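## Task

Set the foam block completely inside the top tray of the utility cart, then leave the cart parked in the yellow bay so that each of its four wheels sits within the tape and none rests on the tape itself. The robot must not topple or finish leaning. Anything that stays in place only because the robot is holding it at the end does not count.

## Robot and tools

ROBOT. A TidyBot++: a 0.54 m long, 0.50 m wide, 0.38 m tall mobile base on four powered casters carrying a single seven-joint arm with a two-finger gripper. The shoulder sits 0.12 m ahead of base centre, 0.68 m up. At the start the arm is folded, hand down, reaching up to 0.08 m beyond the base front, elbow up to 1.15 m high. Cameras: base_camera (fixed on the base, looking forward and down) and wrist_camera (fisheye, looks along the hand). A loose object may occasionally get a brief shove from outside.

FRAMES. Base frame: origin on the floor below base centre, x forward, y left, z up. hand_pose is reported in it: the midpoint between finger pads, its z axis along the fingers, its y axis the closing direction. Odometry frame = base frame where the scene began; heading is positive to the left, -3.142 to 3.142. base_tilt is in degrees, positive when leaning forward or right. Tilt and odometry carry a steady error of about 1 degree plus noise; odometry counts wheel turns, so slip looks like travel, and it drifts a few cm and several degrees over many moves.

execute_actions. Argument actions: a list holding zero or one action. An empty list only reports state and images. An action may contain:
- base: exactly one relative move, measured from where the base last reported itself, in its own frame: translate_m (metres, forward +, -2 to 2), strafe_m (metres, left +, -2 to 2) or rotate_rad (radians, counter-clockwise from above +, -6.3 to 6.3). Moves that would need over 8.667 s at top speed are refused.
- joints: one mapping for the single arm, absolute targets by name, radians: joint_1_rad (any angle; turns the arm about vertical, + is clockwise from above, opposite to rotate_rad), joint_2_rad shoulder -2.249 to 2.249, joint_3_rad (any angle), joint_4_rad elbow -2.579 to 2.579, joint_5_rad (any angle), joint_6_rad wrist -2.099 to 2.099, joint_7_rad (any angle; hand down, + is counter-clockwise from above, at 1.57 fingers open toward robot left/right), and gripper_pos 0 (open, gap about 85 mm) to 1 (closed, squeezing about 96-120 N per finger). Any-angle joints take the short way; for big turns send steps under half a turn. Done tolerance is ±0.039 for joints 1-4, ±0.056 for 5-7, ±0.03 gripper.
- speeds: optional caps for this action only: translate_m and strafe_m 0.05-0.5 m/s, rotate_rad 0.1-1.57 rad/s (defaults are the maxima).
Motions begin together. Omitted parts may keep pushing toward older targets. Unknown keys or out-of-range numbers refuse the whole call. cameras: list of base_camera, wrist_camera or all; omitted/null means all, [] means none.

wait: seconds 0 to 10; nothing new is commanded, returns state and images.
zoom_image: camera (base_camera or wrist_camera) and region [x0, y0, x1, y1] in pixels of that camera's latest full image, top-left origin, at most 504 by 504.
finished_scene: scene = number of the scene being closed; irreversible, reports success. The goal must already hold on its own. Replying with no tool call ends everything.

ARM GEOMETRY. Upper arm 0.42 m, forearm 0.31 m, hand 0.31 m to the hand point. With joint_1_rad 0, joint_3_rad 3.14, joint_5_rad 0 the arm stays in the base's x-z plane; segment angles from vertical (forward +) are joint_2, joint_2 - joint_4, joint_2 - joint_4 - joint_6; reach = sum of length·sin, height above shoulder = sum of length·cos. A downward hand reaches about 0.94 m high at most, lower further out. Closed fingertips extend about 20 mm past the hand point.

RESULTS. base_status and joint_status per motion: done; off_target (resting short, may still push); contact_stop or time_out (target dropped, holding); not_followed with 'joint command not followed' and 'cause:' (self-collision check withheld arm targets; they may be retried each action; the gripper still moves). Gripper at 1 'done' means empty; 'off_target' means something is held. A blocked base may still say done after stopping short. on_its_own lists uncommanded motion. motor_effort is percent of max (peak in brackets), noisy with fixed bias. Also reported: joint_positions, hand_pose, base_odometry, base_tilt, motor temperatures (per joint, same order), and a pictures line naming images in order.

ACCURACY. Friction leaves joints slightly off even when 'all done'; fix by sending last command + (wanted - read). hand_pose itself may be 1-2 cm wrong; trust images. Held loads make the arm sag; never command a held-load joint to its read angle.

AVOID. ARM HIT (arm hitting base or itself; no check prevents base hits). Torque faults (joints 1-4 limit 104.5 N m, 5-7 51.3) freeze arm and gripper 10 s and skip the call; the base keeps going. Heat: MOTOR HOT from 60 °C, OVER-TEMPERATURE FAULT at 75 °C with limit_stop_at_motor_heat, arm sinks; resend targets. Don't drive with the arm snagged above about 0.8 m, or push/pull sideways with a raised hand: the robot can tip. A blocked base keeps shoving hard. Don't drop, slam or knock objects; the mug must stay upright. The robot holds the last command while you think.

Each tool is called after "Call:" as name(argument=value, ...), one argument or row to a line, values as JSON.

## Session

Call:
execute_actions(
  actions=[],
)

Scene clock: 0.00 s.
Motor temperatures (°C, as the motors report them): [36 33 27 32 35 36 45]
base_odometry: x=+0.000 y=+0.000 heading=+0.000 (m, m, rad; odometry frame)
base_tilt: forward=+0.2 right=+0.1 (deg)
base_status: not commanded
joint_positions: joint_1_rad=+0.060 joint_2_rad=-0.365 joint_3_rad=+3.188 joint_4_rad=-2.516 joint_5_rad=-0.033 joint_6_rad=-0.881 joint_7_rad=+1.555 gripper_pos=+0.000
joint_status: not commanded
motor_effort: joint_1_rad=-1 joint_2_rad=-1 joint_3_rad=-1 joint_4_rad=+16 joint_5_rad=-1 joint_6_rad=+1 joint_7_rad=-1 (%)
hand_pose: x=+0.2665 y=-0.0043 z=+0.5935 quat_wxyz=(-0.019, +0.996, -0.069, +0.055) (m; base frame)
pictures: base_camera, wrist_camera
camera_calibration (this result's frames):
wrist_camera: T_world_to_cam=[[-0.0954115, -0.994925, -0.0319433, 0.0315629], [-0.982297, 0.0993005, -0.158846, 0.42633], [0.161211, 0.0162222, -0.986787, 0.674471], [0, 0, 0, 1]] pos_world=[0.313062, -0.0218734, 0.734287]
Images, in order (width x height): base_camera 644x364, wrist_camera 644x476.

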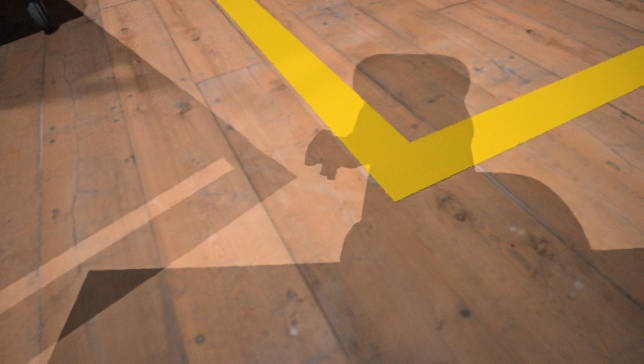

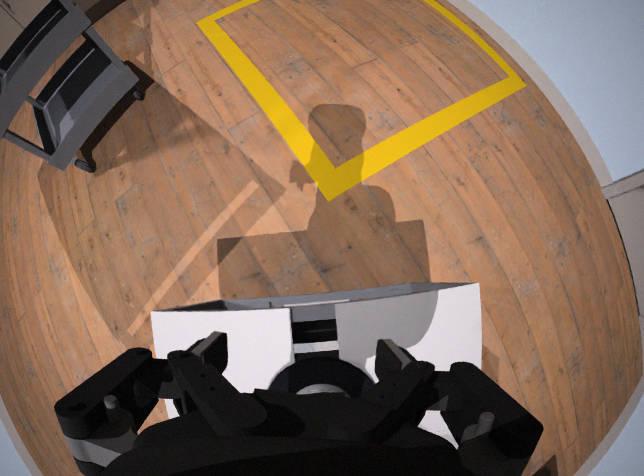

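Call:
execute_actions(
  actions=[
    {"joints":{"joint_6_rad":0.2},"base":{"rotate_rad":1.0}},
  ],
  cameras=["wrist_camera"],
)

Call:
execute_actions(
  actions=[
    {"base":{"rotate_rad":1.8}},
  ],
  cameras=["wrist_camera"],
)

Call:
execute_actions(
  actions=[
    {"base":{"rotate_rad":1.8}},
  ],
  cameras=["wrist_camera"],
)

Scene clock: 6.77 s.
Motor temperatures (°C, as the motors report them): [36 33 27 32 35 36 45]
base_odometry: x=+0.000 y=+0.000 heading=+1.000 (m, m, rad; odometry frame)
base_tilt: forward=+0.3 right=+0.2 (deg)
base_status: done
joint_positions: joint_1_rad=+0.060 joint_2_rad=-0.365 joint_3_rad=+3.188 joint_4_rad=-2.516 joint_5_rad=-0.033 joint_6_rad=+0.200 joint_7_rad=+1.555 gripper_pos=+0.000
joint_status: all done
motor_effort: joint_1_rad=+0(1) joint_2_rad=-6(7) joint_3_rad=-1(0) joint_4_rad=+20(20) joint_5_rad=+0(2) joint_6_rad=+8(8) joint_7_rad=-1(1) (%)
hand_pose: x=+0.5188 y=-0.0436 z=+0.7869 quat_wxyz=(+0.011, +0.825, -0.069, +0.560) (m; base frame)
pictures: wrist_camera
camera_calibration (this result's frames):
wrist_camera: T_world_to_cam=[[-0.119694, -0.992678, -0.0162254, 0.0230244], [-0.321052, 0.0541661, -0.945511, 0.982815], [0.939467, -0.107963, -0.325185, -0.104446], [0, 0, 0, 1]] pos_world=[0.416414, -0.0416558, 0.895672]
Images, in order (width x height): wrist_camera 644x476.

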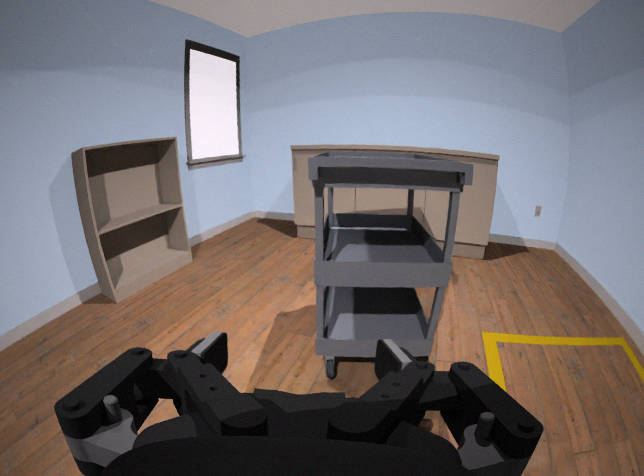

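Scene clock: 9.20 s.
Motor temperatures (°C, as the motors report them): [36 33 27 32 35 36 45]
base_odometry: x=+0.000 y=+0.000 heading=+2.800 (m, m, rad; odometry frame)
base_tilt: forward=+0.3 right=+0.2 (deg)
base_status: done
joint_positions: joint_1_rad=+0.060 joint_2_rad=-0.365 joint_3_rad=+3.188 joint_4_rad=-2.516 joint_5_rad=-0.033 joint_6_rad=+0.200 joint_7_rad=+1.555 gripper_pos=+0.000
joint_status: not commanded
motor_effort: joint_1_rad=+0(2) joint_2_rad=-6(7) joint_3_rad=-1(2) joint_4_rad=+20(20) joint_5_rad=-1(0) joint_6_rad=+7(7) joint_7_rad=-1(1) (%)
hand_pose: x=+0.5188 y=-0.0436 z=+0.7869 quat_wxyz=(+0.011, +0.825, -0.069, +0.560) (m; base frame)
pictures: wrist_camera
camera_calibration (this result's frames):
wrist_camera: T_world_to_cam=[[-0.119695, -0.992678, -0.0162254, 0.0230244], [-0.321052, 0.0541662, -0.945511, 0.982815], [0.939467, -0.107964, -0.325184, -0.104446], [0, 0, 0, 1]] pos_world=[0.416414, -0.0416559, 0.895672]
Images, in order (width x height): wrist_camera 644x476.

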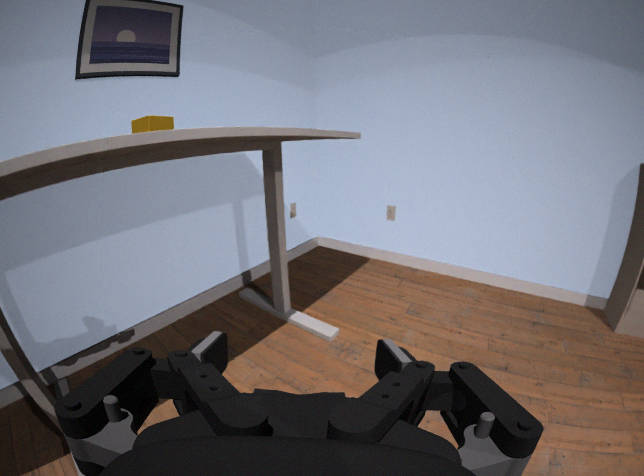

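Scene clock: 11.63 s.
Motor temperatures (°C, as the motors report them): [36 33 27 32 35 36 45]
base_odometry: x=+0.000 y=+0.000 heading=-1.684 (m, m, rad; odometry frame)
base_tilt: forward=+0.3 right=+0.2 (deg)
base_status: done
joint_positions: joint_1_rad=+0.060 joint_2_rad=-0.365 joint_3_rad=+3.188 joint_4_rad=-2.516 joint_5_rad=-0.033 joint_6_rad=+0.200 joint_7_rad=+1.555 gripper_pos=+0.000
joint_status: not commanded
motor_effort: joint_1_rad=+0(1) joint_2_rad=-6(7) joint_3_rad=-1(2) joint_4_rad=+19(20) joint_5_rad=+0(1) joint_6_rad=+8(7) joint_7_rad=-1(0) (%)
hand_pose: x=+0.5188 y=-0.0436 z=+0.7869 quat_wxyz=(+0.011, +0.825, -0.069, +0.560) (m; base frame)
pictures: wrist_camera
camera_calibration (this result's frames):
wrist_camera: T_world_to_cam=[[-0.119694, -0.992678, -0.0162251, 0.0230241], [-0.321052, 0.0541658, -0.945511, 0.982815], [0.939467, -0.107963, -0.325185, -0.104446], [0, 0, 0, 1]] pos_world=[0.416414, -0.0416558, 0.895672]
Images, in order (width x height): wrist_camera 644x476.

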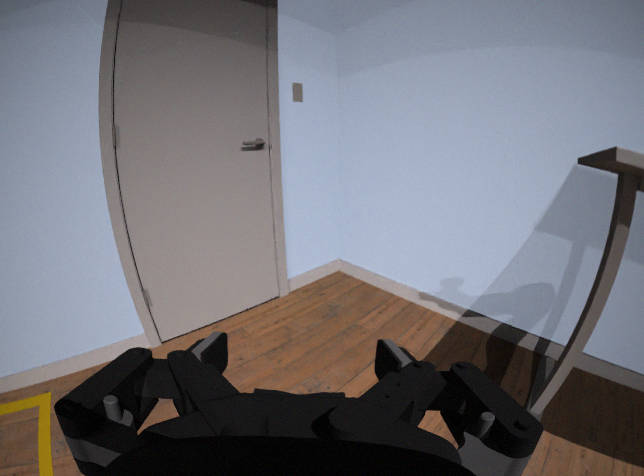

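Call:
execute_actions(
  actions=[
    {"base":{"rotate_rad":1.0},"joints":{"joint_1_rad":0,"joint_3_rad":3.14,"joint_5_rad":0,"joint_2_rad":0.1,"joint_4_rad":-1.0,"joint_6_rad":-2.03,"joint_7_rad":0.0}},
  ],
  cameras=[],
)

Call:
execute_actions(
  actions=[
    {"base":{"translate_m":-0.6}},
  ],
  cameras=[],
)

Call:
execute_actions(
  actions=[
    {"base":{"strafe_m":1.445}},
  ],
)

Scene clock: 45.50 s.
Motor temperatures (°C, as the motors report them): [36 33 27 33 35 36 45]
base_odometry: x=+0.000 y=+0.000 heading=-0.683 (m, m, rad; odometry frame)
base_tilt: forward=+0.3 right=+0.1 (deg)
base_status: done
joint_positions: joint_1_rad=+0.028 joint_2_rad=+0.074 joint_3_rad=+3.164 joint_4_rad=-1.021 joint_5_rad=-0.021 joint_6_rad=-2.009 joint_7_rad=+0.019 gripper_pos=+0.000
joint_status: all done
motor_effort: joint_1_rad=+0(1) joint_2_rad=-19(19) joint_3_rad=-1(3) joint_4_rad=+15(20) joint_5_rad=-1(1) joint_6_rad=+0(8) joint_7_rad=-1(1) (%)
hand_pose: x=+0.4413 y=-0.0086 z=+0.9343 quat_wxyz=(-0.019, +0.699, -0.715, +0.008) (m; base frame)
pictures: none
No camera images: the call's "cameras" was empty. Leave "cameras" out to get every camera's image.

Scene clock: 48.07 s.
Motor temperatures (°C, as the motors report them): [36 33 27 33 35 36 45]
base_odometry: x=-0.466 y=+0.379 heading=-0.683 (m, m, rad; odometry frame)
base_tilt: forward=+0.2 right=+0.1 (deg)
base_status: done
joint_positions: joint_1_rad=+0.027 joint_2_rad=+0.091 joint_3_rad=+3.163 joint_4_rad=-1.020 joint_5_rad=-0.020 joint_6_rad=-2.010 joint_7_rad=+0.019 gripper_pos=+0.000
joint_status: not commanded
motor_effort: joint_1_rad=+0(1) joint_2_rad=-19(23) joint_3_rad=-1(2) joint_4_rad=+15(16) joint_5_rad=-1(1) joint_6_rad=+0(0) joint_7_rad=-1(1) (%)
hand_pose: x=+0.4455 y=-0.0082 z=+0.9292 quat_wxyz=(-0.013, +0.700, -0.714, +0.002) (m; base frame)
pictures: none
No camera images: the call's "cameras" was empty. Leave "cameras" out to get every camera's image.

Scene clock: 52.33 s.
Motor temperatures (°C, as the motors report them): [36 33 27 33 35 36 45]
base_odometry: x=+0.446 y=+1.500 heading=-0.683 (m, m, rad; odometry frame)
base_tilt: forward=+0.3 right=+0.1 (deg)
base_status: done
joint_positions: joint_1_rad=+0.020 joint_2_rad=+0.091 joint_3_rad=+3.157 joint_4_rad=-1.020 joint_5_rad=-0.016 joint_6_rad=-2.010 joint_7_rad=+0.019 gripper_pos=+0.000
joint_status: not commanded
motor_effort: joint_1_rad=+0(2) joint_2_rad=-20(21) joint_3_rad=-1(2) joint_4_rad=+15(15) joint_5_rad=-1(2) joint_6_rad=+0(0) joint_7_rad=-1(1) (%)
hand_pose: x=+0.4455 y=-0.0052 z=+0.9292 quat_wxyz=(-0.012, +0.704, -0.710, +0.003) (m; base frame)
pictures: base_camera, wrist_camera
camera_calibration (this result's frames):
wrist_camera: T_world_to_cam=[[-0.999368, -0.0333806, -0.012193, 0.447832], [-0.0328999, 0.998747, -0.0376989, 0.124705], [0.0134361, -0.0372739, -0.999215, 1.05402], [0, 0, 0, 1]] pos_world=[0.43749, -0.0703124, 1.06336]
Images, in order (width x height): base_camera 644x364, wrist_camera 644x476.

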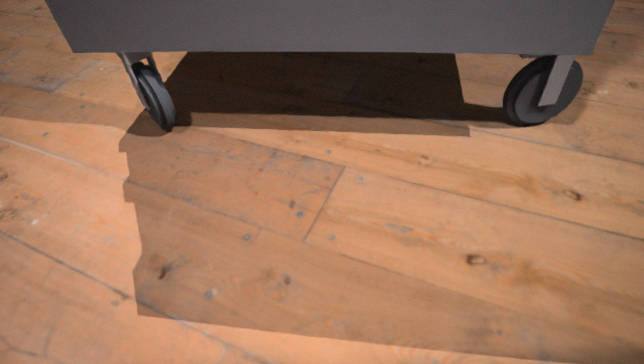

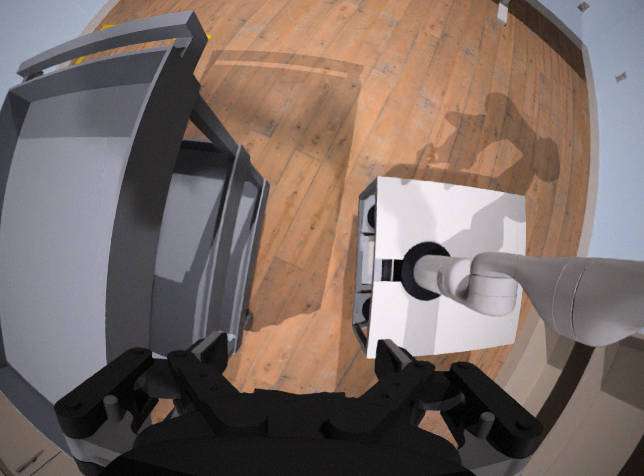

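Call:
execute_actions(
  actions=[
    {"base":{"translate_m":0.15},"speeds":{"translate_m":0.2}},
  ],
  cameras=["wrist_camera"],
)

Scene clock: 57.67 s.
Motor temperatures (°C, as the motors report them): [36 33 27 33 35 36 45]
base_odometry: x=+0.563 y=+1.405 heading=-0.682 (m, m, rad; odometry frame)
base_tilt: forward=+0.3 right=+0.1 (deg)
base_status: done
joint_positions: joint_1_rad=+0.020 joint_2_rad=+0.095 joint_3_rad=+3.157 joint_4_rad=-1.020 joint_5_rad=-0.016 joint_6_rad=-2.010 joint_7_rad=+0.019 gripper_pos=+0.000
joint_status: not commanded
motor_effort: joint_1_rad=+0(1) joint_2_rad=-20(23) joint_3_rad=-1(1) joint_4_rad=+15(15) joint_5_rad=-1(1) joint_6_rad=+0(1) joint_7_rad=-1(1) (%)
hand_pose: x=+0.4465 y=-0.0052 z=+0.9279 quat_wxyz=(-0.011, +0.704, -0.710, +0.001) (m; base frame)
pictures: wrist_camera
camera_calibration (this result's frames):
wrist_camera: T_world_to_cam=[[-0.99941, -0.0333824, -0.00804303, 0.44499], [-0.0330587, 0.99875, -0.0374807, 0.124578], [0.00928418, -0.0371927, -0.999265, 1.05461], [0, 0, 0, 1]] pos_world=[0.439055, -0.0703438, 1.06208]
Images, in order (width x height): wrist_camera 644x476.

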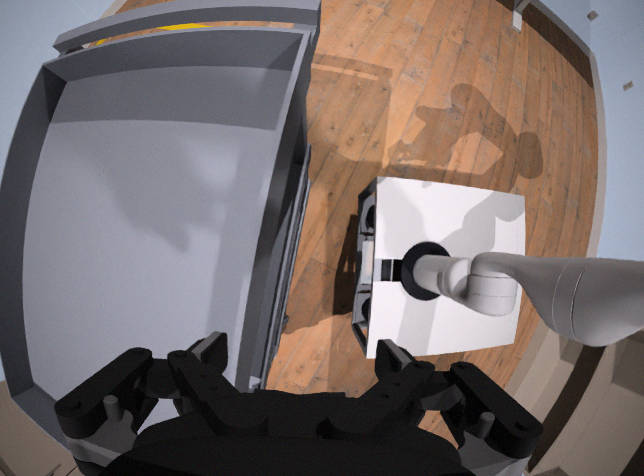

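Call:
execute_actions(
  actions=[
    {"joints":{"joint_4_rad":-1.42,"joint_6_rad":-1.62}},
  ],
  cameras=["wrist_camera"],
)

Scene clock: 68.13 s.
Motor temperatures (°C, as the motors report them): [36 33 27 33 35 36 45]
base_odometry: x=+0.563 y=+1.405 heading=-0.682 (m, m, rad; odometry frame)
base_tilt: forward=+0.3 right=+0.1 (deg)
base_status: not commanded
joint_positions: joint_1_rad=+0.020 joint_2_rad=+0.095 joint_3_rad=+3.157 joint_4_rad=-1.400 joint_5_rad=-0.016 joint_6_rad=-1.642 joint_7_rad=+0.019 gripper_pos=+0.000
joint_status: all done
motor_effort: joint_1_rad=+0(0) joint_2_rad=-22(23) joint_3_rad=-1(1) joint_4_rad=+17(17) joint_5_rad=-1(1) joint_6_rad=+0(1) joint_7_rad=-1(1) (%)
hand_pose: x=+0.4739 y=-0.0058 z=+0.8132 quat_wxyz=(-0.007, +0.702, -0.712, -0.004) (m; base frame)
pictures: wrist_camera
camera_calibration (this result's frames):
wrist_camera: T_world_to_cam=[[-0.999611, -0.0275434, 0.00439182, 0.461377], [-0.0276808, 0.999001, -0.0350763, 0.117335], [-0.00342132, -0.0351842, -0.999375, 0.945865], [0, 0, 0, 1]] pos_world=[0.467681, -0.0712301, 0.947363]
Images, in order (width x height): wrist_camera 644x476.

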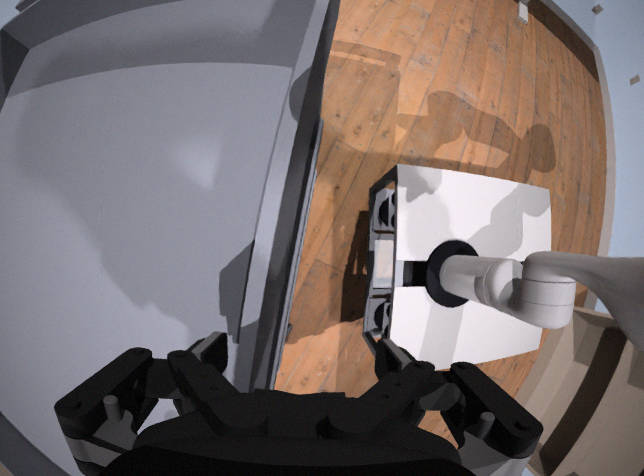

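Call:
execute_actions(
  actions=[
    {"base":{"translate_m":0.02},"speeds":{"translate_m":0.05}},
  ],
  cameras=["wrist_camera"],
)

Call:
execute_actions(
  actions=[
    {"joints":{"gripper_pos":1.0}},
  ],
  cameras=["wrist_camera"],
)

Scene clock: 73.57 s.
Motor temperatures (°C, as the motors report them): [36 33 27 33 35 36 45]
base_odometry: x=+0.578 y=+1.393 heading=-0.682 (m, m, rad; odometry frame)
base_tilt: forward=+0.3 right=+0.1 (deg)
base_status: done
joint_positions: joint_1_rad=+0.020 joint_2_rad=+0.095 joint_3_rad=+3.157 joint_4_rad=-1.400 joint_5_rad=-0.016 joint_6_rad=-1.641 joint_7_rad=+0.019 gripper_pos=+0.000
joint_status: not commanded
motor_effort: joint_1_rad=+0(1) joint_2_rad=-22(25) joint_3_rad=-1(1) joint_4_rad=+17(18) joint_5_rad=-1(0) joint_6_rad=+0(0) joint_7_rad=-1(1) (%)
hand_pose: x=+0.4741 y=-0.0059 z=+0.8131 quat_wxyz=(-0.007, +0.702, -0.712, -0.003) (m; base frame)
pictures: wrist_camera
camera_calibration (this result's frames):
wrist_camera: T_world_to_cam=[[-0.999614, -0.0275291, 0.00372131, 0.462202], [-0.0276429, 0.999001, -0.0351195, 0.117366], [-0.00275079, -0.0352088, -0.999376, 0.94546], [0, 0, 0, 1]] pos_world=[0.467868, -0.0712358, 0.947272]
Images, in order (width x height): wrist_camera 644x476.

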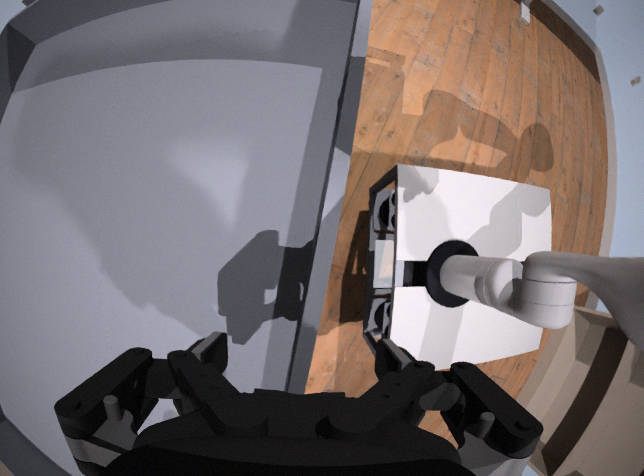

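Scene clock: 74.70 s.
Motor temperatures (°C, as the motors report them): [36 33 27 33 35 36 45]
base_odometry: x=+0.578 y=+1.393 heading=-0.682 (m, m, rad; odometry frame)
base_tilt: forward=+0.2 right=+0.1 (deg)
base_status: not commanded
joint_positions: joint_1_rad=+0.020 joint_2_rad=+0.095 joint_3_rad=+3.158 joint_4_rad=-1.400 joint_5_rad=-0.014 joint_6_rad=-1.634 joint_7_rad=-0.017 gripper_pos=+0.934
joint_status: gripper_pos off_target (ended at +0.934, target +1.000)
motor_effort: joint_1_rad=-4(5) joint_2_rad=-20(22) joint_3_rad=-5(6) joint_4_rad=+15(18) joint_5_rad=-2(2) joint_6_rad=+0(6) joint_7_rad=+5(5) (%)
hand_pose: x=+0.4763 y=-0.0072 z=+0.8131 quat_wxyz=(-0.009, +0.688, -0.726, +0.000) (m; base frame)
pictures: wrist_camera
camera_calibration (this result's frames):
wrist_camera: T_world_to_cam=[[-0.999938, 0.0108137, -0.00255414, 0.469819], [0.0109024, 0.99923, -0.0377026, 0.102478], [0.00214446, -0.0377281, -0.999286, 0.943001], [0, 0, 0, 1]] pos_world=[0.466651, -0.0719016, 0.947392]
Images, in order (width x height): wrist_camera 644x476.

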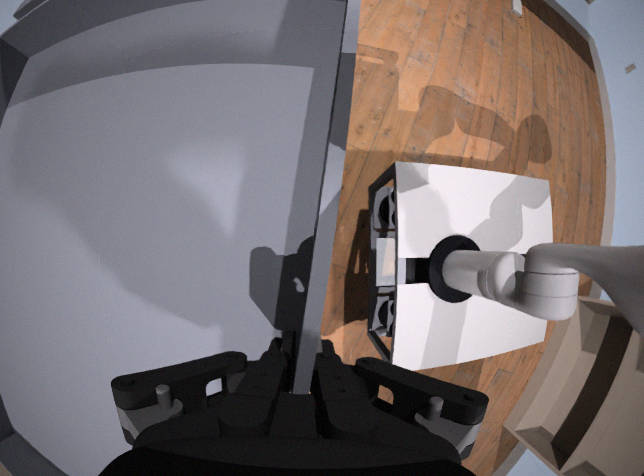

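Call:
execute_actions(
  actions=[
    {"base":{"strafe_m":-0.86},"speeds":{"strafe_m":0.2}},
  ],
  cameras=["wrist_camera"],
)

Call:
execute_actions(
  actions=[
    {"base":{"translate_m":0.95},"speeds":{"translate_m":0.2}},
  ],
)

Scene clock: 87.63 s.
Motor temperatures (°C, as the motors report them): [36 33 27 33 35 36 45]
base_odometry: x=+0.036 y=+0.725 heading=-0.682 (m, m, rad; odometry frame)
base_tilt: forward=+0.2 right=+0.2 (deg)
base_status: done
joint_positions: joint_1_rad=-0.026 joint_2_rad=+0.095 joint_3_rad=+3.114 joint_4_rad=-1.401 joint_5_rad=-0.009 joint_6_rad=-1.629 joint_7_rad=+0.050 gripper_pos=+0.947
joint_status: not commanded
motor_effort: joint_1_rad=+1(11) joint_2_rad=-18(24) joint_3_rad=+1(10) joint_4_rad=+13(19) joint_5_rad=-1(6) joint_6_rad=+3(5) joint_7_rad=-6(12) (%)
hand_pose: x=+0.4764 y=+0.0230 z=+0.8130 quat_wxyz=(-0.010, +0.743, -0.669, +0.002) (m; base frame)
pictures: wrist_camera
camera_calibration (this result's frames):
wrist_camera: T_world_to_cam=[[-0.989329, -0.145496, -0.00770294, 0.472346], [-0.145085, 0.988629, -0.0395266, 0.148377], [0.0133663, -0.0379873, -0.999189, 0.938596], [0, 0, 0, 1]] pos_world=[0.476287, -0.0423105, 0.947338]
Images, in order (width x height): wrist_camera 644x476.

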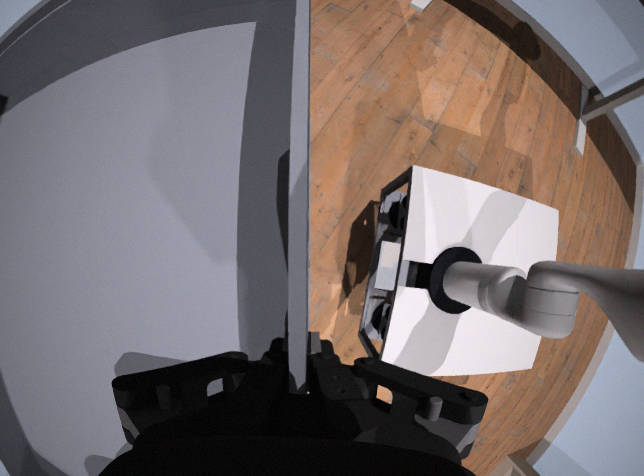

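Scene clock: 93.23 s.
Motor temperatures (°C, as the motors report them): [36 33 27 33 35 36 45]
base_odometry: x=+0.774 y=+0.126 heading=-0.682 (m, m, rad; odometry frame)
base_tilt: forward=+0.3 right=+0.2 (deg)
base_status: done
joint_positions: joint_1_rad=+0.043 joint_2_rad=+0.081 joint_3_rad=+3.189 joint_4_rad=-1.416 joint_5_rad=+0.025 joint_6_rad=-1.627 joint_7_rad=-0.038 gripper_pos=+0.947
joint_status: not commanded
motor_effort: joint_1_rad=-11(13) joint_2_rad=-20(22) joint_3_rad=-12(15) joint_4_rad=+14(24) joint_5_rad=-5(7) joint_6_rad=+1(11) joint_7_rad=+7(9) (%)
hand_pose: x=+0.4705 y=-0.0378 z=+0.8134 quat_wxyz=(+0.004, +0.659, -0.752, +0.016) (m; base frame)
pictures: base_camera, wrist_camera
camera_calibration (this result's frames):
wrist_camera: T_world_to_cam=[[-0.996069, 0.0881927, -0.00825986, 0.470162], [0.0885695, 0.992966, -0.0785761, 0.129638], [0.00127192, -0.0789988, -0.996874, 0.939072], [0, 0, 0, 1]] pos_world=[0.455637, -0.0960054, 0.950206]
Images, in order (width x height): base_camera 644x364, wrist_camera 644x476.

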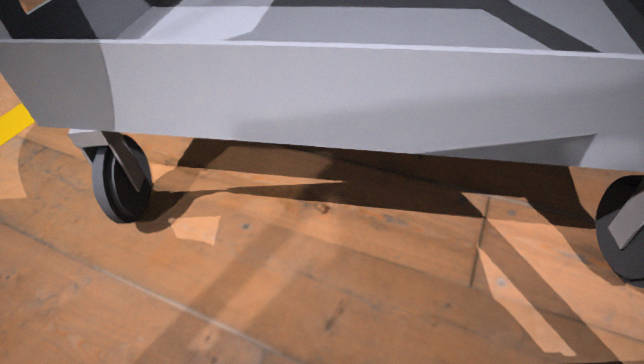

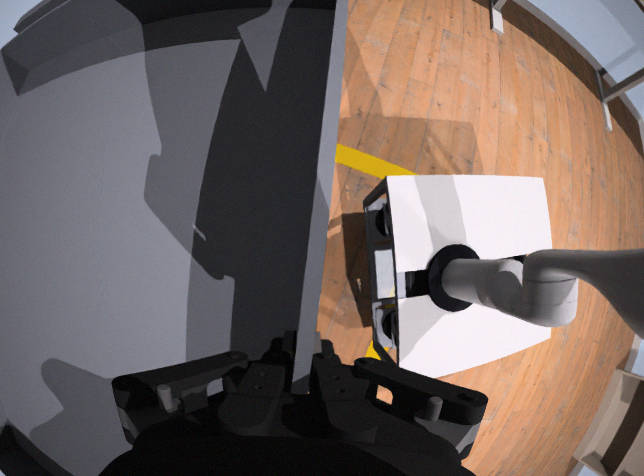

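Call:
execute_actions(
  actions=[
    {"joints":{"gripper_pos":0.0}},
  ],
  cameras=[],
)

Call:
execute_actions(
  actions=[
    {"joints":{"joint_4_rad":-1.0,"joint_6_rad":-2.03,"joint_7_rad":0,"joint_1_rad":0,"joint_3_rad":3.14,"joint_5_rad":0}},
  ],
  cameras=[],
)

Call:
execute_actions(
  actions=[
    {"base":{"translate_m":-0.5},"joints":{"joint_2_rad":0.0,"joint_4_rad":-0.9,"joint_6_rad":-1.2,"joint_7_rad":1.57}},
  ],
)

Scene clock: 109.80 s.
Motor temperatures (°C, as the motors report them): [36 33 27 33 35 36 45]
base_odometry: x=+0.774 y=+0.126 heading=-0.682 (m, m, rad; odometry frame)
base_tilt: forward=+0.3 right=+0.2 (deg)
base_status: not commanded
joint_positions: joint_1_rad=+0.006 joint_2_rad=+0.083 joint_3_rad=+3.144 joint_4_rad=-1.416 joint_5_rad=+0.015 joint_6_rad=-1.627 joint_7_rad=-0.020 gripper_pos=+0.000
joint_status: all done
motor_effort: joint_1_rad=+0(10) joint_2_rad=-21(23) joint_3_rad=-1(12) joint_4_rad=+17(18) joint_5_rad=-2(6) joint_6_rad=+0(2) joint_7_rad=-1(7) (%)
hand_pose: x=+0.4723 y=-0.0061 z=+0.8125 quat_wxyz=(+0.000, +0.697, -0.717, +0.011) (m; base frame)
pictures: none
No camera images: the call's "cameras" was empty. Leave "cameras" out to get every camera's image.

Scene clock: 111.37 s.
Motor temperatures (°C, as the motors report them): [36 33 27 33 35 36 45]
base_odometry: x=+0.774 y=+0.126 heading=-0.682 (m, m, rad; odometry frame)
base_tilt: forward=+0.3 right=+0.2 (deg)
base_status: not commanded
joint_positions: joint_1_rad=+0.006 joint_2_rad=+0.083 joint_3_rad=+3.144 joint_4_rad=-1.020 joint_5_rad=+0.015 joint_6_rad=-2.008 joint_7_rad=-0.020 gripper_pos=+0.000
joint_status: all done
motor_effort: joint_1_rad=+0(0) joint_2_rad=-19(22) joint_3_rad=-1(1) joint_4_rad=+16(18) joint_5_rad=+0(2) joint_6_rad=+0(0) joint_7_rad=-1(1) (%)
hand_pose: x=+0.4439 y=-0.0054 z=+0.9315 quat_wxyz=(-0.006, +0.695, -0.719, +0.015) (m; base frame)
pictures: none
No camera images: the call's "cameras" was empty. Leave "cameras" out to get every camera's image.

Scene clock: 113.87 s.
Motor temperatures (°C, as the motors report them): [36 33 27 33 35 36 45]
base_odometry: x=+0.385 y=+0.441 heading=-0.682 (m, m, rad; odometry frame)
base_tilt: forward=+0.3 right=+0.2 (deg)
base_status: done
joint_positions: joint_1_rad=+0.006 joint_2_rad=-0.004 joint_3_rad=+3.144 joint_4_rad=-0.915 joint_5_rad=+0.015 joint_6_rad=-1.214 joint_7_rad=+1.569 gripper_pos=+0.000
joint_status: all done
motor_effort: joint_1_rad=+0(0) joint_2_rad=-18(24) joint_3_rad=-1(2) joint_4_rad=+18(20) joint_5_rad=-1(0) joint_6_rad=+7(7) joint_7_rad=-1(0) (%)
hand_pose: x=+0.6306 y=-0.0072 z=+1.1311 quat_wxyz=(+0.009, +0.874, -0.006, +0.486) (m; base frame)
pictures: base_camera, wrist_camera
camera_calibration (this result's frames):
wrist_camera: T_world_to_cam=[[-0.00431457, -0.998698, 0.0508304, -0.0704969], [-0.484129, -0.0423906, -0.873969, 1.36341], [0.874986, -0.0283793, -0.483316, 0.126496], [0, 0, 0, 1]] pos_world=[0.54908, -0.0090196, 1.2563]
Images, in order (width x height): base_camera 644x364, wrist_camera 644x476.

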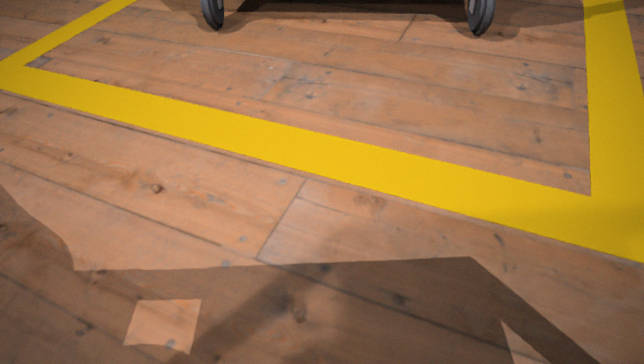

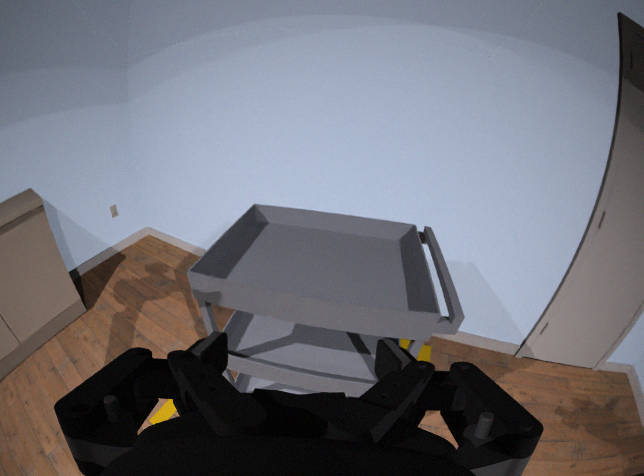

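Call:
execute_actions(
  actions=[
    {"base":{"rotate_rad":-2.0}},
  ],
  cameras=[],
)

Call:
execute_actions(
  actions=[
    {"base":{"translate_m":0.5}},
  ],
)

Scene clock: 131.63 s.
Motor temperatures (°C, as the motors report them): [36 33 27 33 35 36 45]
base_odometry: x=+0.385 y=+0.441 heading=-2.682 (m, m, rad; odometry frame)
base_tilt: forward=+0.3 right=+0.2 (deg)
base_status: done
joint_positions: joint_1_rad=+0.006 joint_2_rad=-0.002 joint_3_rad=+3.144 joint_4_rad=-0.915 joint_5_rad=+0.015 joint_6_rad=-1.214 joint_7_rad=+1.569 gripper_pos=+0.000
joint_status: not commanded
motor_effort: joint_1_rad=+0(2) joint_2_rad=-19(23) joint_3_rad=-1(3) joint_4_rad=+19(20) joint_5_rad=-1(1) joint_6_rad=+7(7) joint_7_rad=-1(1) (%)
hand_pose: x=+0.6313 y=-0.0071 z=+1.1303 quat_wxyz=(+0.009, +0.874, -0.006, +0.486) (m; base frame)
pictures: none
No camera images: the call's "cameras" was empty. Leave "cameras" out to get every camera's image.

Scene clock: 134.00 s.
Motor temperatures (°C, as the motors report them): [36 33 27 33 35 36 45]
base_odometry: x=-0.063 y=+0.220 heading=-2.682 (m, m, rad; odometry frame)
base_tilt: forward=+0.3 right=+0.1 (deg)
base_status: done
joint_positions: joint_1_rad=+0.006 joint_2_rad=+0.006 joint_3_rad=+3.144 joint_4_rad=-0.915 joint_5_rad=+0.015 joint_6_rad=-1.214 joint_7_rad=+1.569 gripper_pos=+0.000
joint_status: not commanded
motor_effort: joint_1_rad=-1(0) joint_2_rad=-21(25) joint_3_rad=-1(0) joint_4_rad=+18(20) joint_5_rad=-1(0) joint_6_rad=+7(7) joint_7_rad=-1(1) (%)
hand_pose: x=+0.6347 y=-0.0071 z=+1.1265 quat_wxyz=(+0.009, +0.876, -0.005, +0.482) (m; base frame)
pictures: base_camera, wrist_camera
camera_calibration (this result's frames):
wrist_camera: T_world_to_cam=[[-0.00370598, -0.998711, 0.05062, -0.0703434], [-0.491977, -0.0422494, -0.869582, 1.36142], [0.8706, -0.0281265, -0.491186, 0.13227], [0, 0, 0, 1]] pos_world=[0.554373, -0.00901322, 1.2524]
Images, in order (width x height): base_camera 644x364, wrist_camera 644x476.

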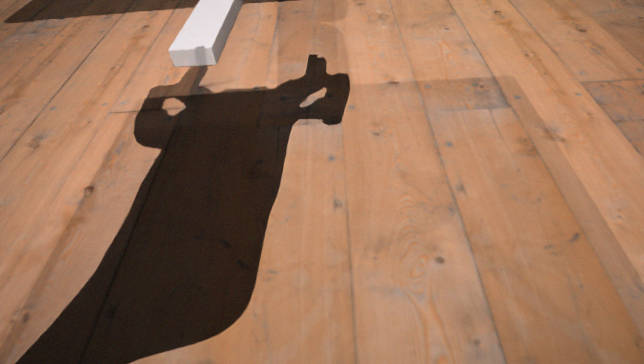

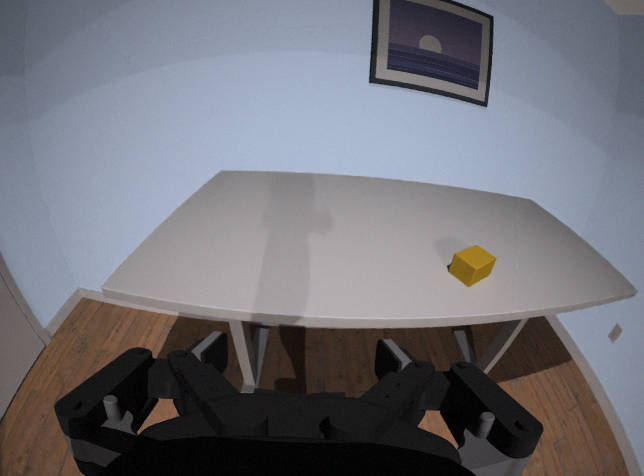

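Call:
execute_actions(
  actions=[
    {"base":{"strafe_m":-0.36},"joints":{"joint_6_rad":-1.45}},
  ],
  cameras=["wrist_camera"],
)

Call:
execute_actions(
  actions=[
    {"base":{"translate_m":0.2}},
  ],
  cameras=["wrist_camera"],
)

Scene clock: 150.03 s.
Motor temperatures (°C, as the motors report them): [36 33 27 33 35 36 45]
base_odometry: x=-0.223 y=+0.543 heading=-2.682 (m, m, rad; odometry frame)
base_tilt: forward=+0.3 right=+0.2 (deg)
base_status: done
joint_positions: joint_1_rad=+0.006 joint_2_rad=+0.006 joint_3_rad=+3.144 joint_4_rad=-0.914 joint_5_rad=+0.014 joint_6_rad=-1.449 joint_7_rad=+1.569 gripper_pos=+0.000
joint_status: all done
motor_effort: joint_1_rad=-1(3) joint_2_rad=-19(21) joint_3_rad=-1(3) joint_4_rad=+17(19) joint_5_rad=-2(2) joint_6_rad=+6(8) joint_7_rad=-1(1) (%)
hand_pose: x=+0.5888 y=-0.0067 z=+1.0702 quat_wxyz=(+0.008, +0.926, -0.006, +0.377) (m; base frame)
pictures: wrist_camera
camera_calibration (this result's frames):
wrist_camera: T_world_to_cam=[[0.00550378, -0.998935, 0.0457995, -0.0675363], [-0.680258, -0.03731, -0.732022, 1.25361], [0.732952, -0.0271266, -0.679739, 0.427472], [0, 0, 0, 1]] pos_world=[0.539833, -0.00909637, 1.21133]
Images, in order (width x height): wrist_camera 644x476.

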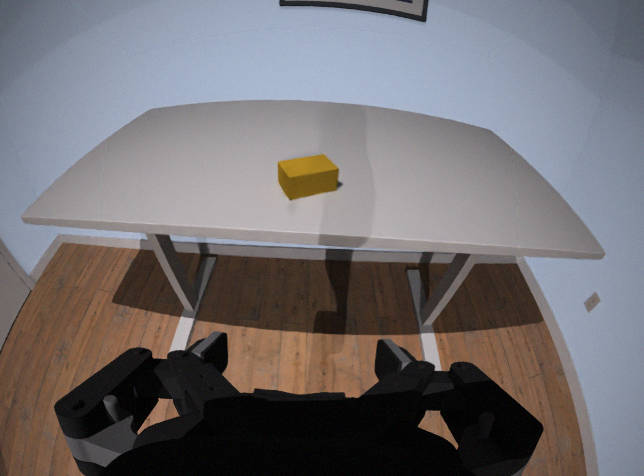

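Scene clock: 151.67 s.
Motor temperatures (°C, as the motors report them): [36 33 27 33 35 36 45]
base_odometry: x=-0.402 y=+0.454 heading=-2.682 (m, m, rad; odometry frame)
base_tilt: forward=+0.3 right=+0.2 (deg)
base_status: done
joint_positions: joint_1_rad=+0.006 joint_2_rad=+0.009 joint_3_rad=+3.144 joint_4_rad=-0.914 joint_5_rad=+0.014 joint_6_rad=-1.449 joint_7_rad=+1.569 gripper_pos=+0.000
joint_status: not commanded
motor_effort: joint_1_rad=+0(0) joint_2_rad=-19(24) joint_3_rad=-1(0) joint_4_rad=+17(18) joint_5_rad=-1(0) joint_6_rad=+6(6) joint_7_rad=-1(1) (%)
hand_pose: x=+0.5901 y=-0.0067 z=+1.0688 quat_wxyz=(+0.008, +0.927, -0.006, +0.375) (m; base frame)
pictures: wrist_camera
camera_calibration (this result's frames):
wrist_camera: T_world_to_cam=[[0.00564793, -0.998936, 0.0457651, -0.067531], [-0.682559, -0.0372976, -0.729878, 1.25247], [0.730808, -0.0271151, -0.682044, 0.429246], [0, 0, 0, 1]] pos_world=[0.54157, -0.009106, 1.21001]
Images, in order (width x height): wrist_camera 644x476.

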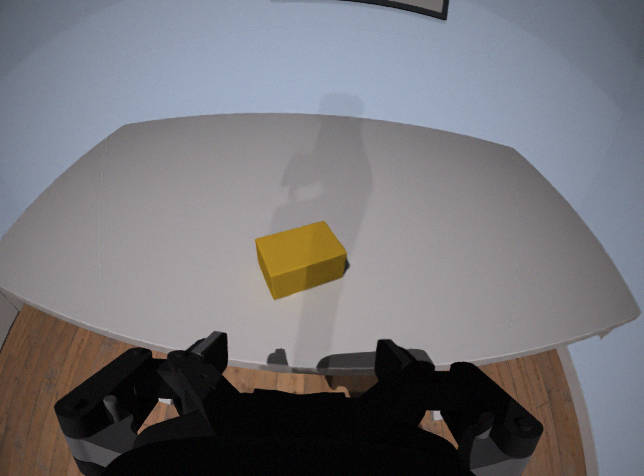

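Call:
execute_actions(
  actions=[
    {"base":{"strafe_m":0.35},"joints":{"joint_1_rad":0.8,"joint_2_rad":0.265,"joint_4_rad":-0.44,"joint_6_rad":-1.78,"joint_7_rad":1.17}},
  ],
  cameras=["wrist_camera"],
)

Call:
execute_actions(
  actions=[
    {"base":{"translate_m":0.284},"speeds":{"translate_m":0.2}},
  ],
)

Scene clock: 186.07 s.
Motor temperatures (°C, as the motors report them): [36 33 27 33 35 36 45]
base_odometry: x=-0.247 y=+0.140 heading=-2.682 (m, m, rad; odometry frame)
base_tilt: forward=+0.2 right=+0.2 (deg)
base_status: done
joint_positions: joint_1_rad=+0.776 joint_2_rad=+0.242 joint_3_rad=+3.144 joint_4_rad=-0.462 joint_5_rad=+0.014 joint_6_rad=-1.757 joint_7_rad=+1.191 gripper_pos=+0.000
joint_status: all done
motor_effort: joint_1_rad=-1(2) joint_2_rad=-25(25) joint_3_rad=-1(1) joint_4_rad=+15(18) joint_5_rad=+0(1) joint_6_rad=+5(6) joint_7_rad=-1(2) (%)
hand_pose: x=+0.4733 y=-0.3532 z=+1.0882 quat_wxyz=(+0.072, +0.787, -0.519, +0.326) (m; base frame)
pictures: wrist_camera
camera_calibration (this result's frames):
wrist_camera: T_world_to_cam=[[-0.856533, -0.478827, -0.19255, 0.43728], [-0.263018, 0.726006, -0.635403, 1.14225], [0.444041, -0.4936, -0.747788, 0.56101], [0, 0, 0, 1]] pos_world=[0.425866, -0.342986, 1.22951]
Images, in order (width x height): wrist_camera 644x476.

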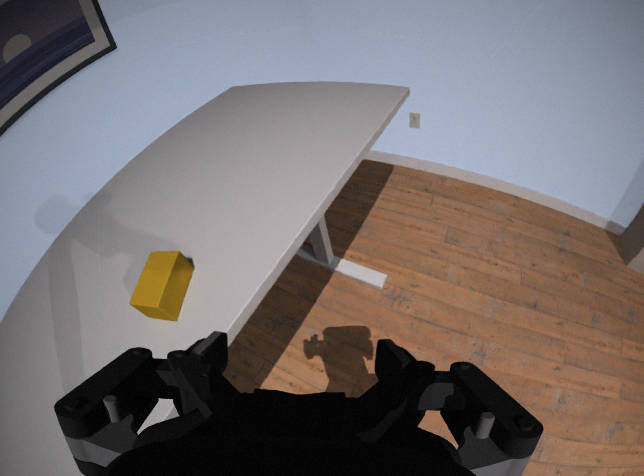

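Scene clock: 188.27 s.
Motor temperatures (°C, as the motors report them): [36 33 27 33 35 36 45]
base_odometry: x=-0.502 y=+0.014 heading=-2.682 (m, m, rad; odometry frame)
base_tilt: forward=+0.2 right=+0.2 (deg)
base_status: done
joint_positions: joint_1_rad=+0.779 joint_2_rad=+0.252 joint_3_rad=+3.144 joint_4_rad=-0.461 joint_5_rad=+0.014 joint_6_rad=-1.757 joint_7_rad=+1.191 gripper_pos=+0.000
joint_status: not commanded
motor_effort: joint_1_rad=+0(3) joint_2_rad=-26(27) joint_3_rad=-1(2) joint_4_rad=+15(15) joint_5_rad=-1(2) joint_6_rad=+5(5) joint_7_rad=-1(1) (%)
hand_pose: x=+0.4753 y=-0.3570 z=+1.0832 quat_wxyz=(+0.072, +0.788, -0.521, +0.322) (m; base frame)
pictures: base_camera, wrist_camera
camera_calibration (this result's frames):
wrist_camera: T_world_to_cam=[[-0.859148, -0.475254, -0.189733, 0.435687], [-0.265737, 0.731208, -0.628266, 1.13775], [0.43732, -0.489355, -0.754508, 0.566475], [0, 0, 0, 1]] pos_world=[0.428931, -0.347664, 1.22489]
Images, in order (width x height): base_camera 644x364, wrist_camera 644x476.

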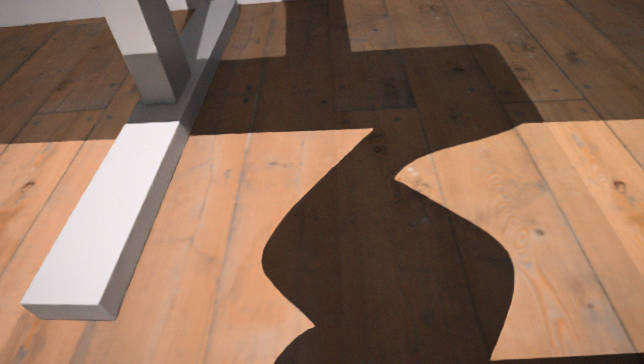

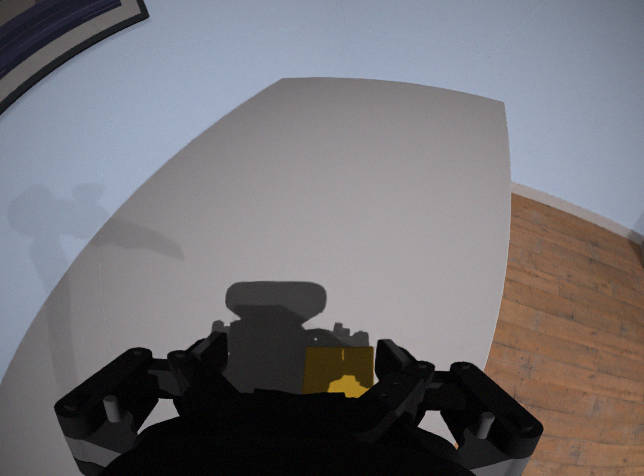

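Call:
execute_actions(
  actions=[
    {"base":{"translate_m":-0.015},"speeds":{"translate_m":0.05},"joints":{"joint_2_rad":0.16,"joint_4_rad":-0.79,"joint_6_rad":-1.55}},
  ],
  cameras=["wrist_camera"],
)

Scene clock: 202.53 s.
Motor temperatures (°C, as the motors report them): [36 33 27 33 35 36 45]
base_odometry: x=-0.488 y=+0.021 heading=-2.682 (m, m, rad; odometry frame)
base_tilt: forward=+0.2 right=+0.1 (deg)
base_status: done
joint_positions: joint_1_rad=+0.780 joint_2_rad=+0.185 joint_3_rad=+3.144 joint_4_rad=-0.770 joint_5_rad=+0.013 joint_6_rad=-1.574 joint_7_rad=+1.191 gripper_pos=+0.000
joint_status: all done
motor_effort: joint_1_rad=+0(2) joint_2_rad=-25(29) joint_3_rad=-1(2) joint_4_rad=+18(18) joint_5_rad=-1(1) joint_6_rad=+5(6) joint_7_rad=-1(1) (%)
hand_pose: x=+0.4809 y=-0.3635 z=+1.0224 quat_wxyz=(+0.067, +0.796, -0.525, +0.294) (m; base frame)
pictures: wrist_camera
camera_calibration (this result's frames):
wrist_camera: T_world_to_cam=[[-0.866453, -0.468673, -0.172059, 0.413679], [-0.292092, 0.755359, -0.586614, 1.08464], [0.404897, -0.458016, -0.791379, 0.579621], [0, 0, 0, 1]] pos_world=[0.440562, -0.35994, 1.16614]
Images, in order (width x height): wrist_camera 644x476.

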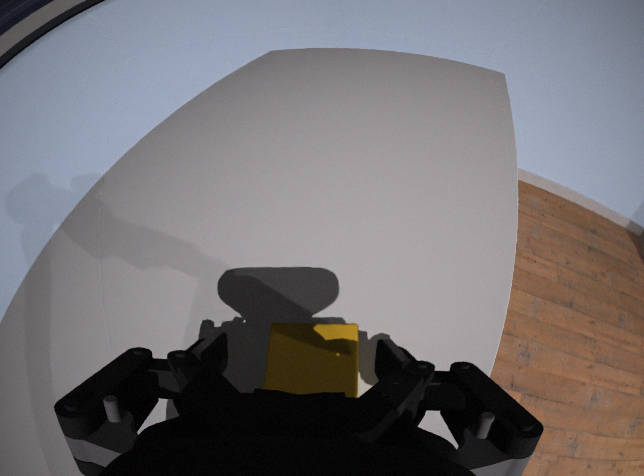

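Call:
execute_actions(
  actions=[
    {"joints":{"joint_2_rad":0.085,"joint_4_rad":-1.04,"joint_6_rad":-1.36}},
  ],
  cameras=["wrist_camera"],
)

Call:
execute_actions(
  actions=[
    {"joints":{"gripper_pos":1.0}},
  ],
  cameras=["wrist_camera"],
)

Scene clock: 218.87 s.
Motor temperatures (°C, as the motors report them): [36 33 27 33 35 36 45]
base_odometry: x=-0.488 y=+0.021 heading=-2.682 (m, m, rad; odometry frame)
base_tilt: forward=+0.3 right=+0.2 (deg)
base_status: not commanded
joint_positions: joint_1_rad=+0.780 joint_2_rad=+0.111 joint_3_rad=+3.144 joint_4_rad=-1.020 joint_5_rad=+0.013 joint_6_rad=-1.383 joint_7_rad=+1.191 gripper_pos=+0.000
joint_status: all done
motor_effort: joint_1_rad=+0(0) joint_2_rad=-24(25) joint_3_rad=-1(1) joint_4_rad=+19(20) joint_5_rad=-1(1) joint_6_rad=+5(4) joint_7_rad=-1(1) (%)
hand_pose: x=+0.4815 y=-0.3641 z=+0.9819 quat_wxyz=(+0.068, +0.795, -0.523, +0.301) (m; base frame)
pictures: wrist_camera
camera_calibration (this result's frames):
wrist_camera: T_world_to_cam=[[-0.863786, -0.472461, -0.175082, 0.407232], [-0.288148, 0.748255, -0.597566, 1.06777], [0.413332, -0.465719, -0.782472, 0.531447], [0, 0, 0, 1]] pos_world=[0.439774, -0.35906, 1.1252]
Images, in order (width x height): wrist_camera 644x476.

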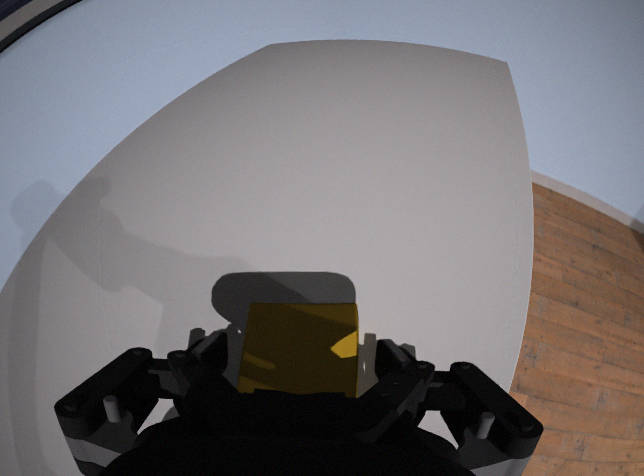

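Scene clock: 219.97 s.
Motor temperatures (°C, as the motors report them): [36 33 27 33 35 36 45]
base_odometry: x=-0.488 y=+0.021 heading=-2.682 (m, m, rad; odometry frame)
base_tilt: forward=+0.2 right=+0.2 (deg)
base_status: not commanded
joint_positions: joint_1_rad=+0.780 joint_2_rad=+0.098 joint_3_rad=+3.144 joint_4_rad=-1.023 joint_5_rad=+0.013 joint_6_rad=-1.383 joint_7_rad=+1.191 gripper_pos=+0.363
joint_status: gripper_pos off_target (ended at +0.363, target +1.000)
motor_effort: joint_1_rad=+0(1) joint_2_rad=-24(25) joint_3_rad=-1(2) joint_4_rad=+19(20) joint_5_rad=-1(3) joint_6_rad=+5(5) joint_7_rad=-1(1) (%)
hand_pose: x=+0.4784 y=-0.3611 z=+0.9875 quat_wxyz=(+0.069, +0.793, -0.522, +0.306) (m; base frame)
pictures: wrist_camera
camera_calibration (this result's frames):
wrist_camera: T_world_to_cam=[[-0.862429, -0.473793, -0.178146, 0.408883], [-0.28348, 0.743667, -0.605474, 1.07188], [0.419351, -0.471677, -0.775671, 0.526774], [0, 0, 0, 1]] pos_world=[0.435588, -0.354931, 1.13044]
Images, in order (width x height): wrist_camera 644x476.

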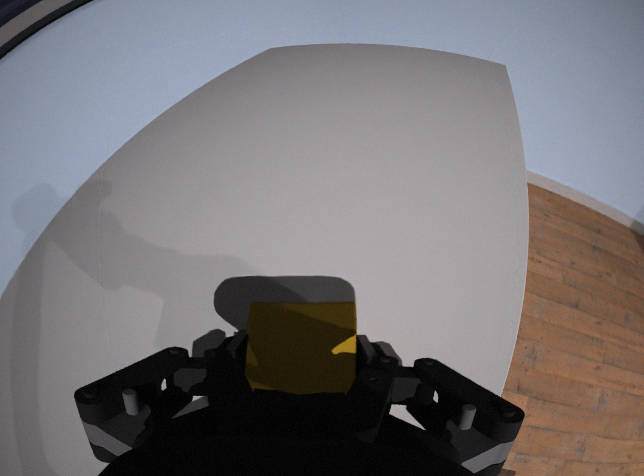

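Call:
execute_actions(
  actions=[
    {"joints":{"joint_2_rad":0.17,"joint_4_rad":-0.62,"joint_6_rad":-1.69}},
  ],
  cameras=["wrist_camera"],
)

Call:
execute_actions(
  actions=[
    {"base":{"translate_m":-0.95},"speeds":{"translate_m":0.35}},
  ],
  cameras=[],
)

Call:
execute_actions(
  actions=[
    {"base":{"rotate_rad":2.0},"speeds":{"rotate_rad":1.0},"joints":{"joint_1_rad":-0.02}},
  ],
)

Scene clock: 229.77 s.
Motor temperatures (°C, as the motors report them): [36 33 27 33 35 36 45]
base_odometry: x=-0.488 y=+0.021 heading=-2.682 (m, m, rad; odometry frame)
base_tilt: forward=+0.2 right=+0.2 (deg)
base_status: not commanded
joint_positions: joint_1_rad=+0.780 joint_2_rad=+0.146 joint_3_rad=+3.144 joint_4_rad=-0.641 joint_5_rad=+0.013 joint_6_rad=-1.668 joint_7_rad=+1.191 gripper_pos=+0.363
joint_status: all done
motor_effort: joint_1_rad=+0(1) joint_2_rad=-23(25) joint_3_rad=-1(1) joint_4_rad=+16(20) joint_5_rad=-1(0) joint_6_rad=+5(6) joint_7_rad=-1(0) (%)
hand_pose: x=+0.4583 y=-0.3411 z=+1.0792 quat_wxyz=(+0.073, +0.785, -0.519, +0.328) (m; base frame)
pictures: wrist_camera
camera_calibration (this result's frames):
wrist_camera: T_world_to_cam=[[-0.857268, -0.477182, -0.193363, 0.430276], [-0.259009, 0.724262, -0.63903, 1.12522], [0.444979, -0.497737, -0.74448, 0.561513], [0, 0, 0, 1]] pos_world=[0.410442, -0.330149, 1.22028]
Images, in order (width x height): wrist_camera 644x476.

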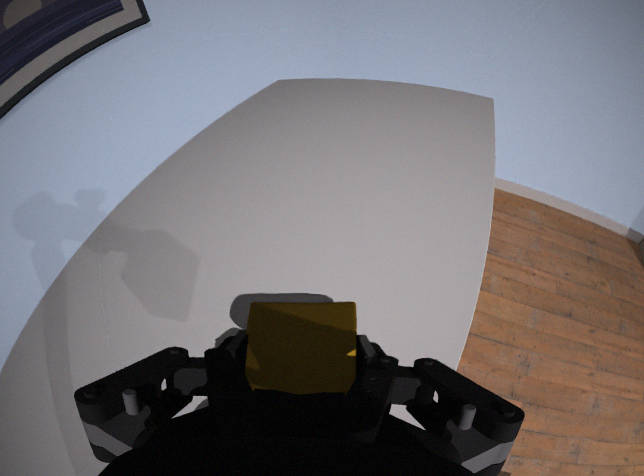

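Scene clock: 233.67 s.
Motor temperatures (°C, as the motors report them): [36 33 27 33 35 36 45]
base_odometry: x=+0.363 y=+0.442 heading=-2.682 (m, m, rad; odometry frame)
base_tilt: forward=+0.3 right=+0.2 (deg)
base_status: done
joint_positions: joint_1_rad=+0.784 joint_2_rad=+0.165 joint_3_rad=+3.144 joint_4_rad=-0.640 joint_5_rad=+0.013 joint_6_rad=-1.669 joint_7_rad=+1.191 gripper_pos=+0.363
joint_status: not commanded
motor_effort: joint_1_rad=+0(3) joint_2_rad=-23(28) joint_3_rad=-1(3) joint_4_rad=+16(18) joint_5_rad=-1(2) joint_6_rad=+6(6) joint_7_rad=-1(1) (%)
hand_pose: x=+0.4621 y=-0.3476 z=+1.0702 quat_wxyz=(+0.072, +0.787, -0.523, +0.320) (m; base frame)
pictures: none
No camera images: the call's "cameras" was empty. Leave "cameras" out to get every camera's image.

Scene clock: 236.60 s.
Motor temperatures (°C, as the motors report them): [36 33 27 33 35 36 45]
base_odometry: x=+0.363 y=+0.442 heading=-0.682 (m, m, rad; odometry frame)
base_tilt: forward=+0.2 right=+0.2 (deg)
base_status: done
joint_positions: joint_1_rad=-0.005 joint_2_rad=+0.174 joint_3_rad=+3.144 joint_4_rad=-0.640 joint_5_rad=+0.013 joint_6_rad=-1.669 joint_7_rad=+1.191 gripper_pos=+0.363
joint_status: all done
motor_effort: joint_1_rad=-1(3) joint_2_rad=-24(29) joint_3_rad=-1(3) joint_4_rad=+16(17) joint_5_rad=-1(2) joint_6_rad=+5(5) joint_7_rad=-1(1) (%)
hand_pose: x=+0.6111 y=-0.0013 z=+1.0656 quat_wxyz=(-0.055, +0.929, -0.180, +0.318) (m; base frame)
pictures: base_camera, wrist_camera
camera_calibration (this result's frames):
wrist_camera: T_world_to_cam=[[-0.274463, -0.943529, -0.185532, 0.355605], [-0.713102, 0.32915, -0.618987, 1.16561], [0.645101, -0.0375863, -0.763173, 0.550726], [0, 0, 0, 1]] pos_world=[0.573525, -0.0274359, 1.20777]
Images, in order (width x height): base_camera 644x364, wrist_camera 644x476.

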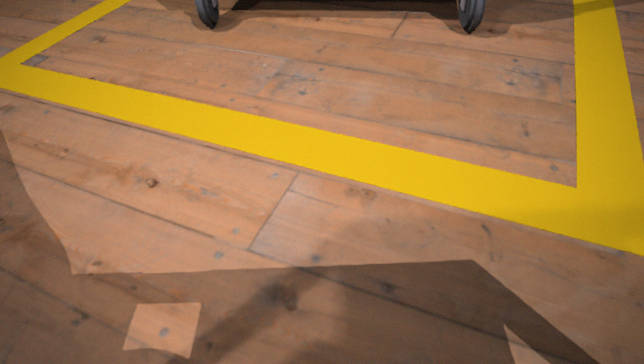

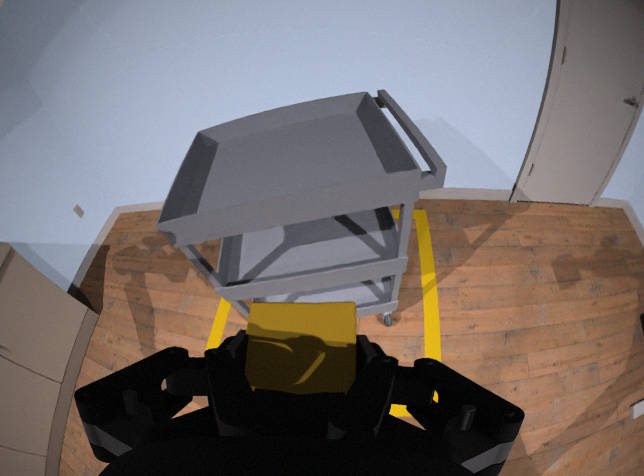

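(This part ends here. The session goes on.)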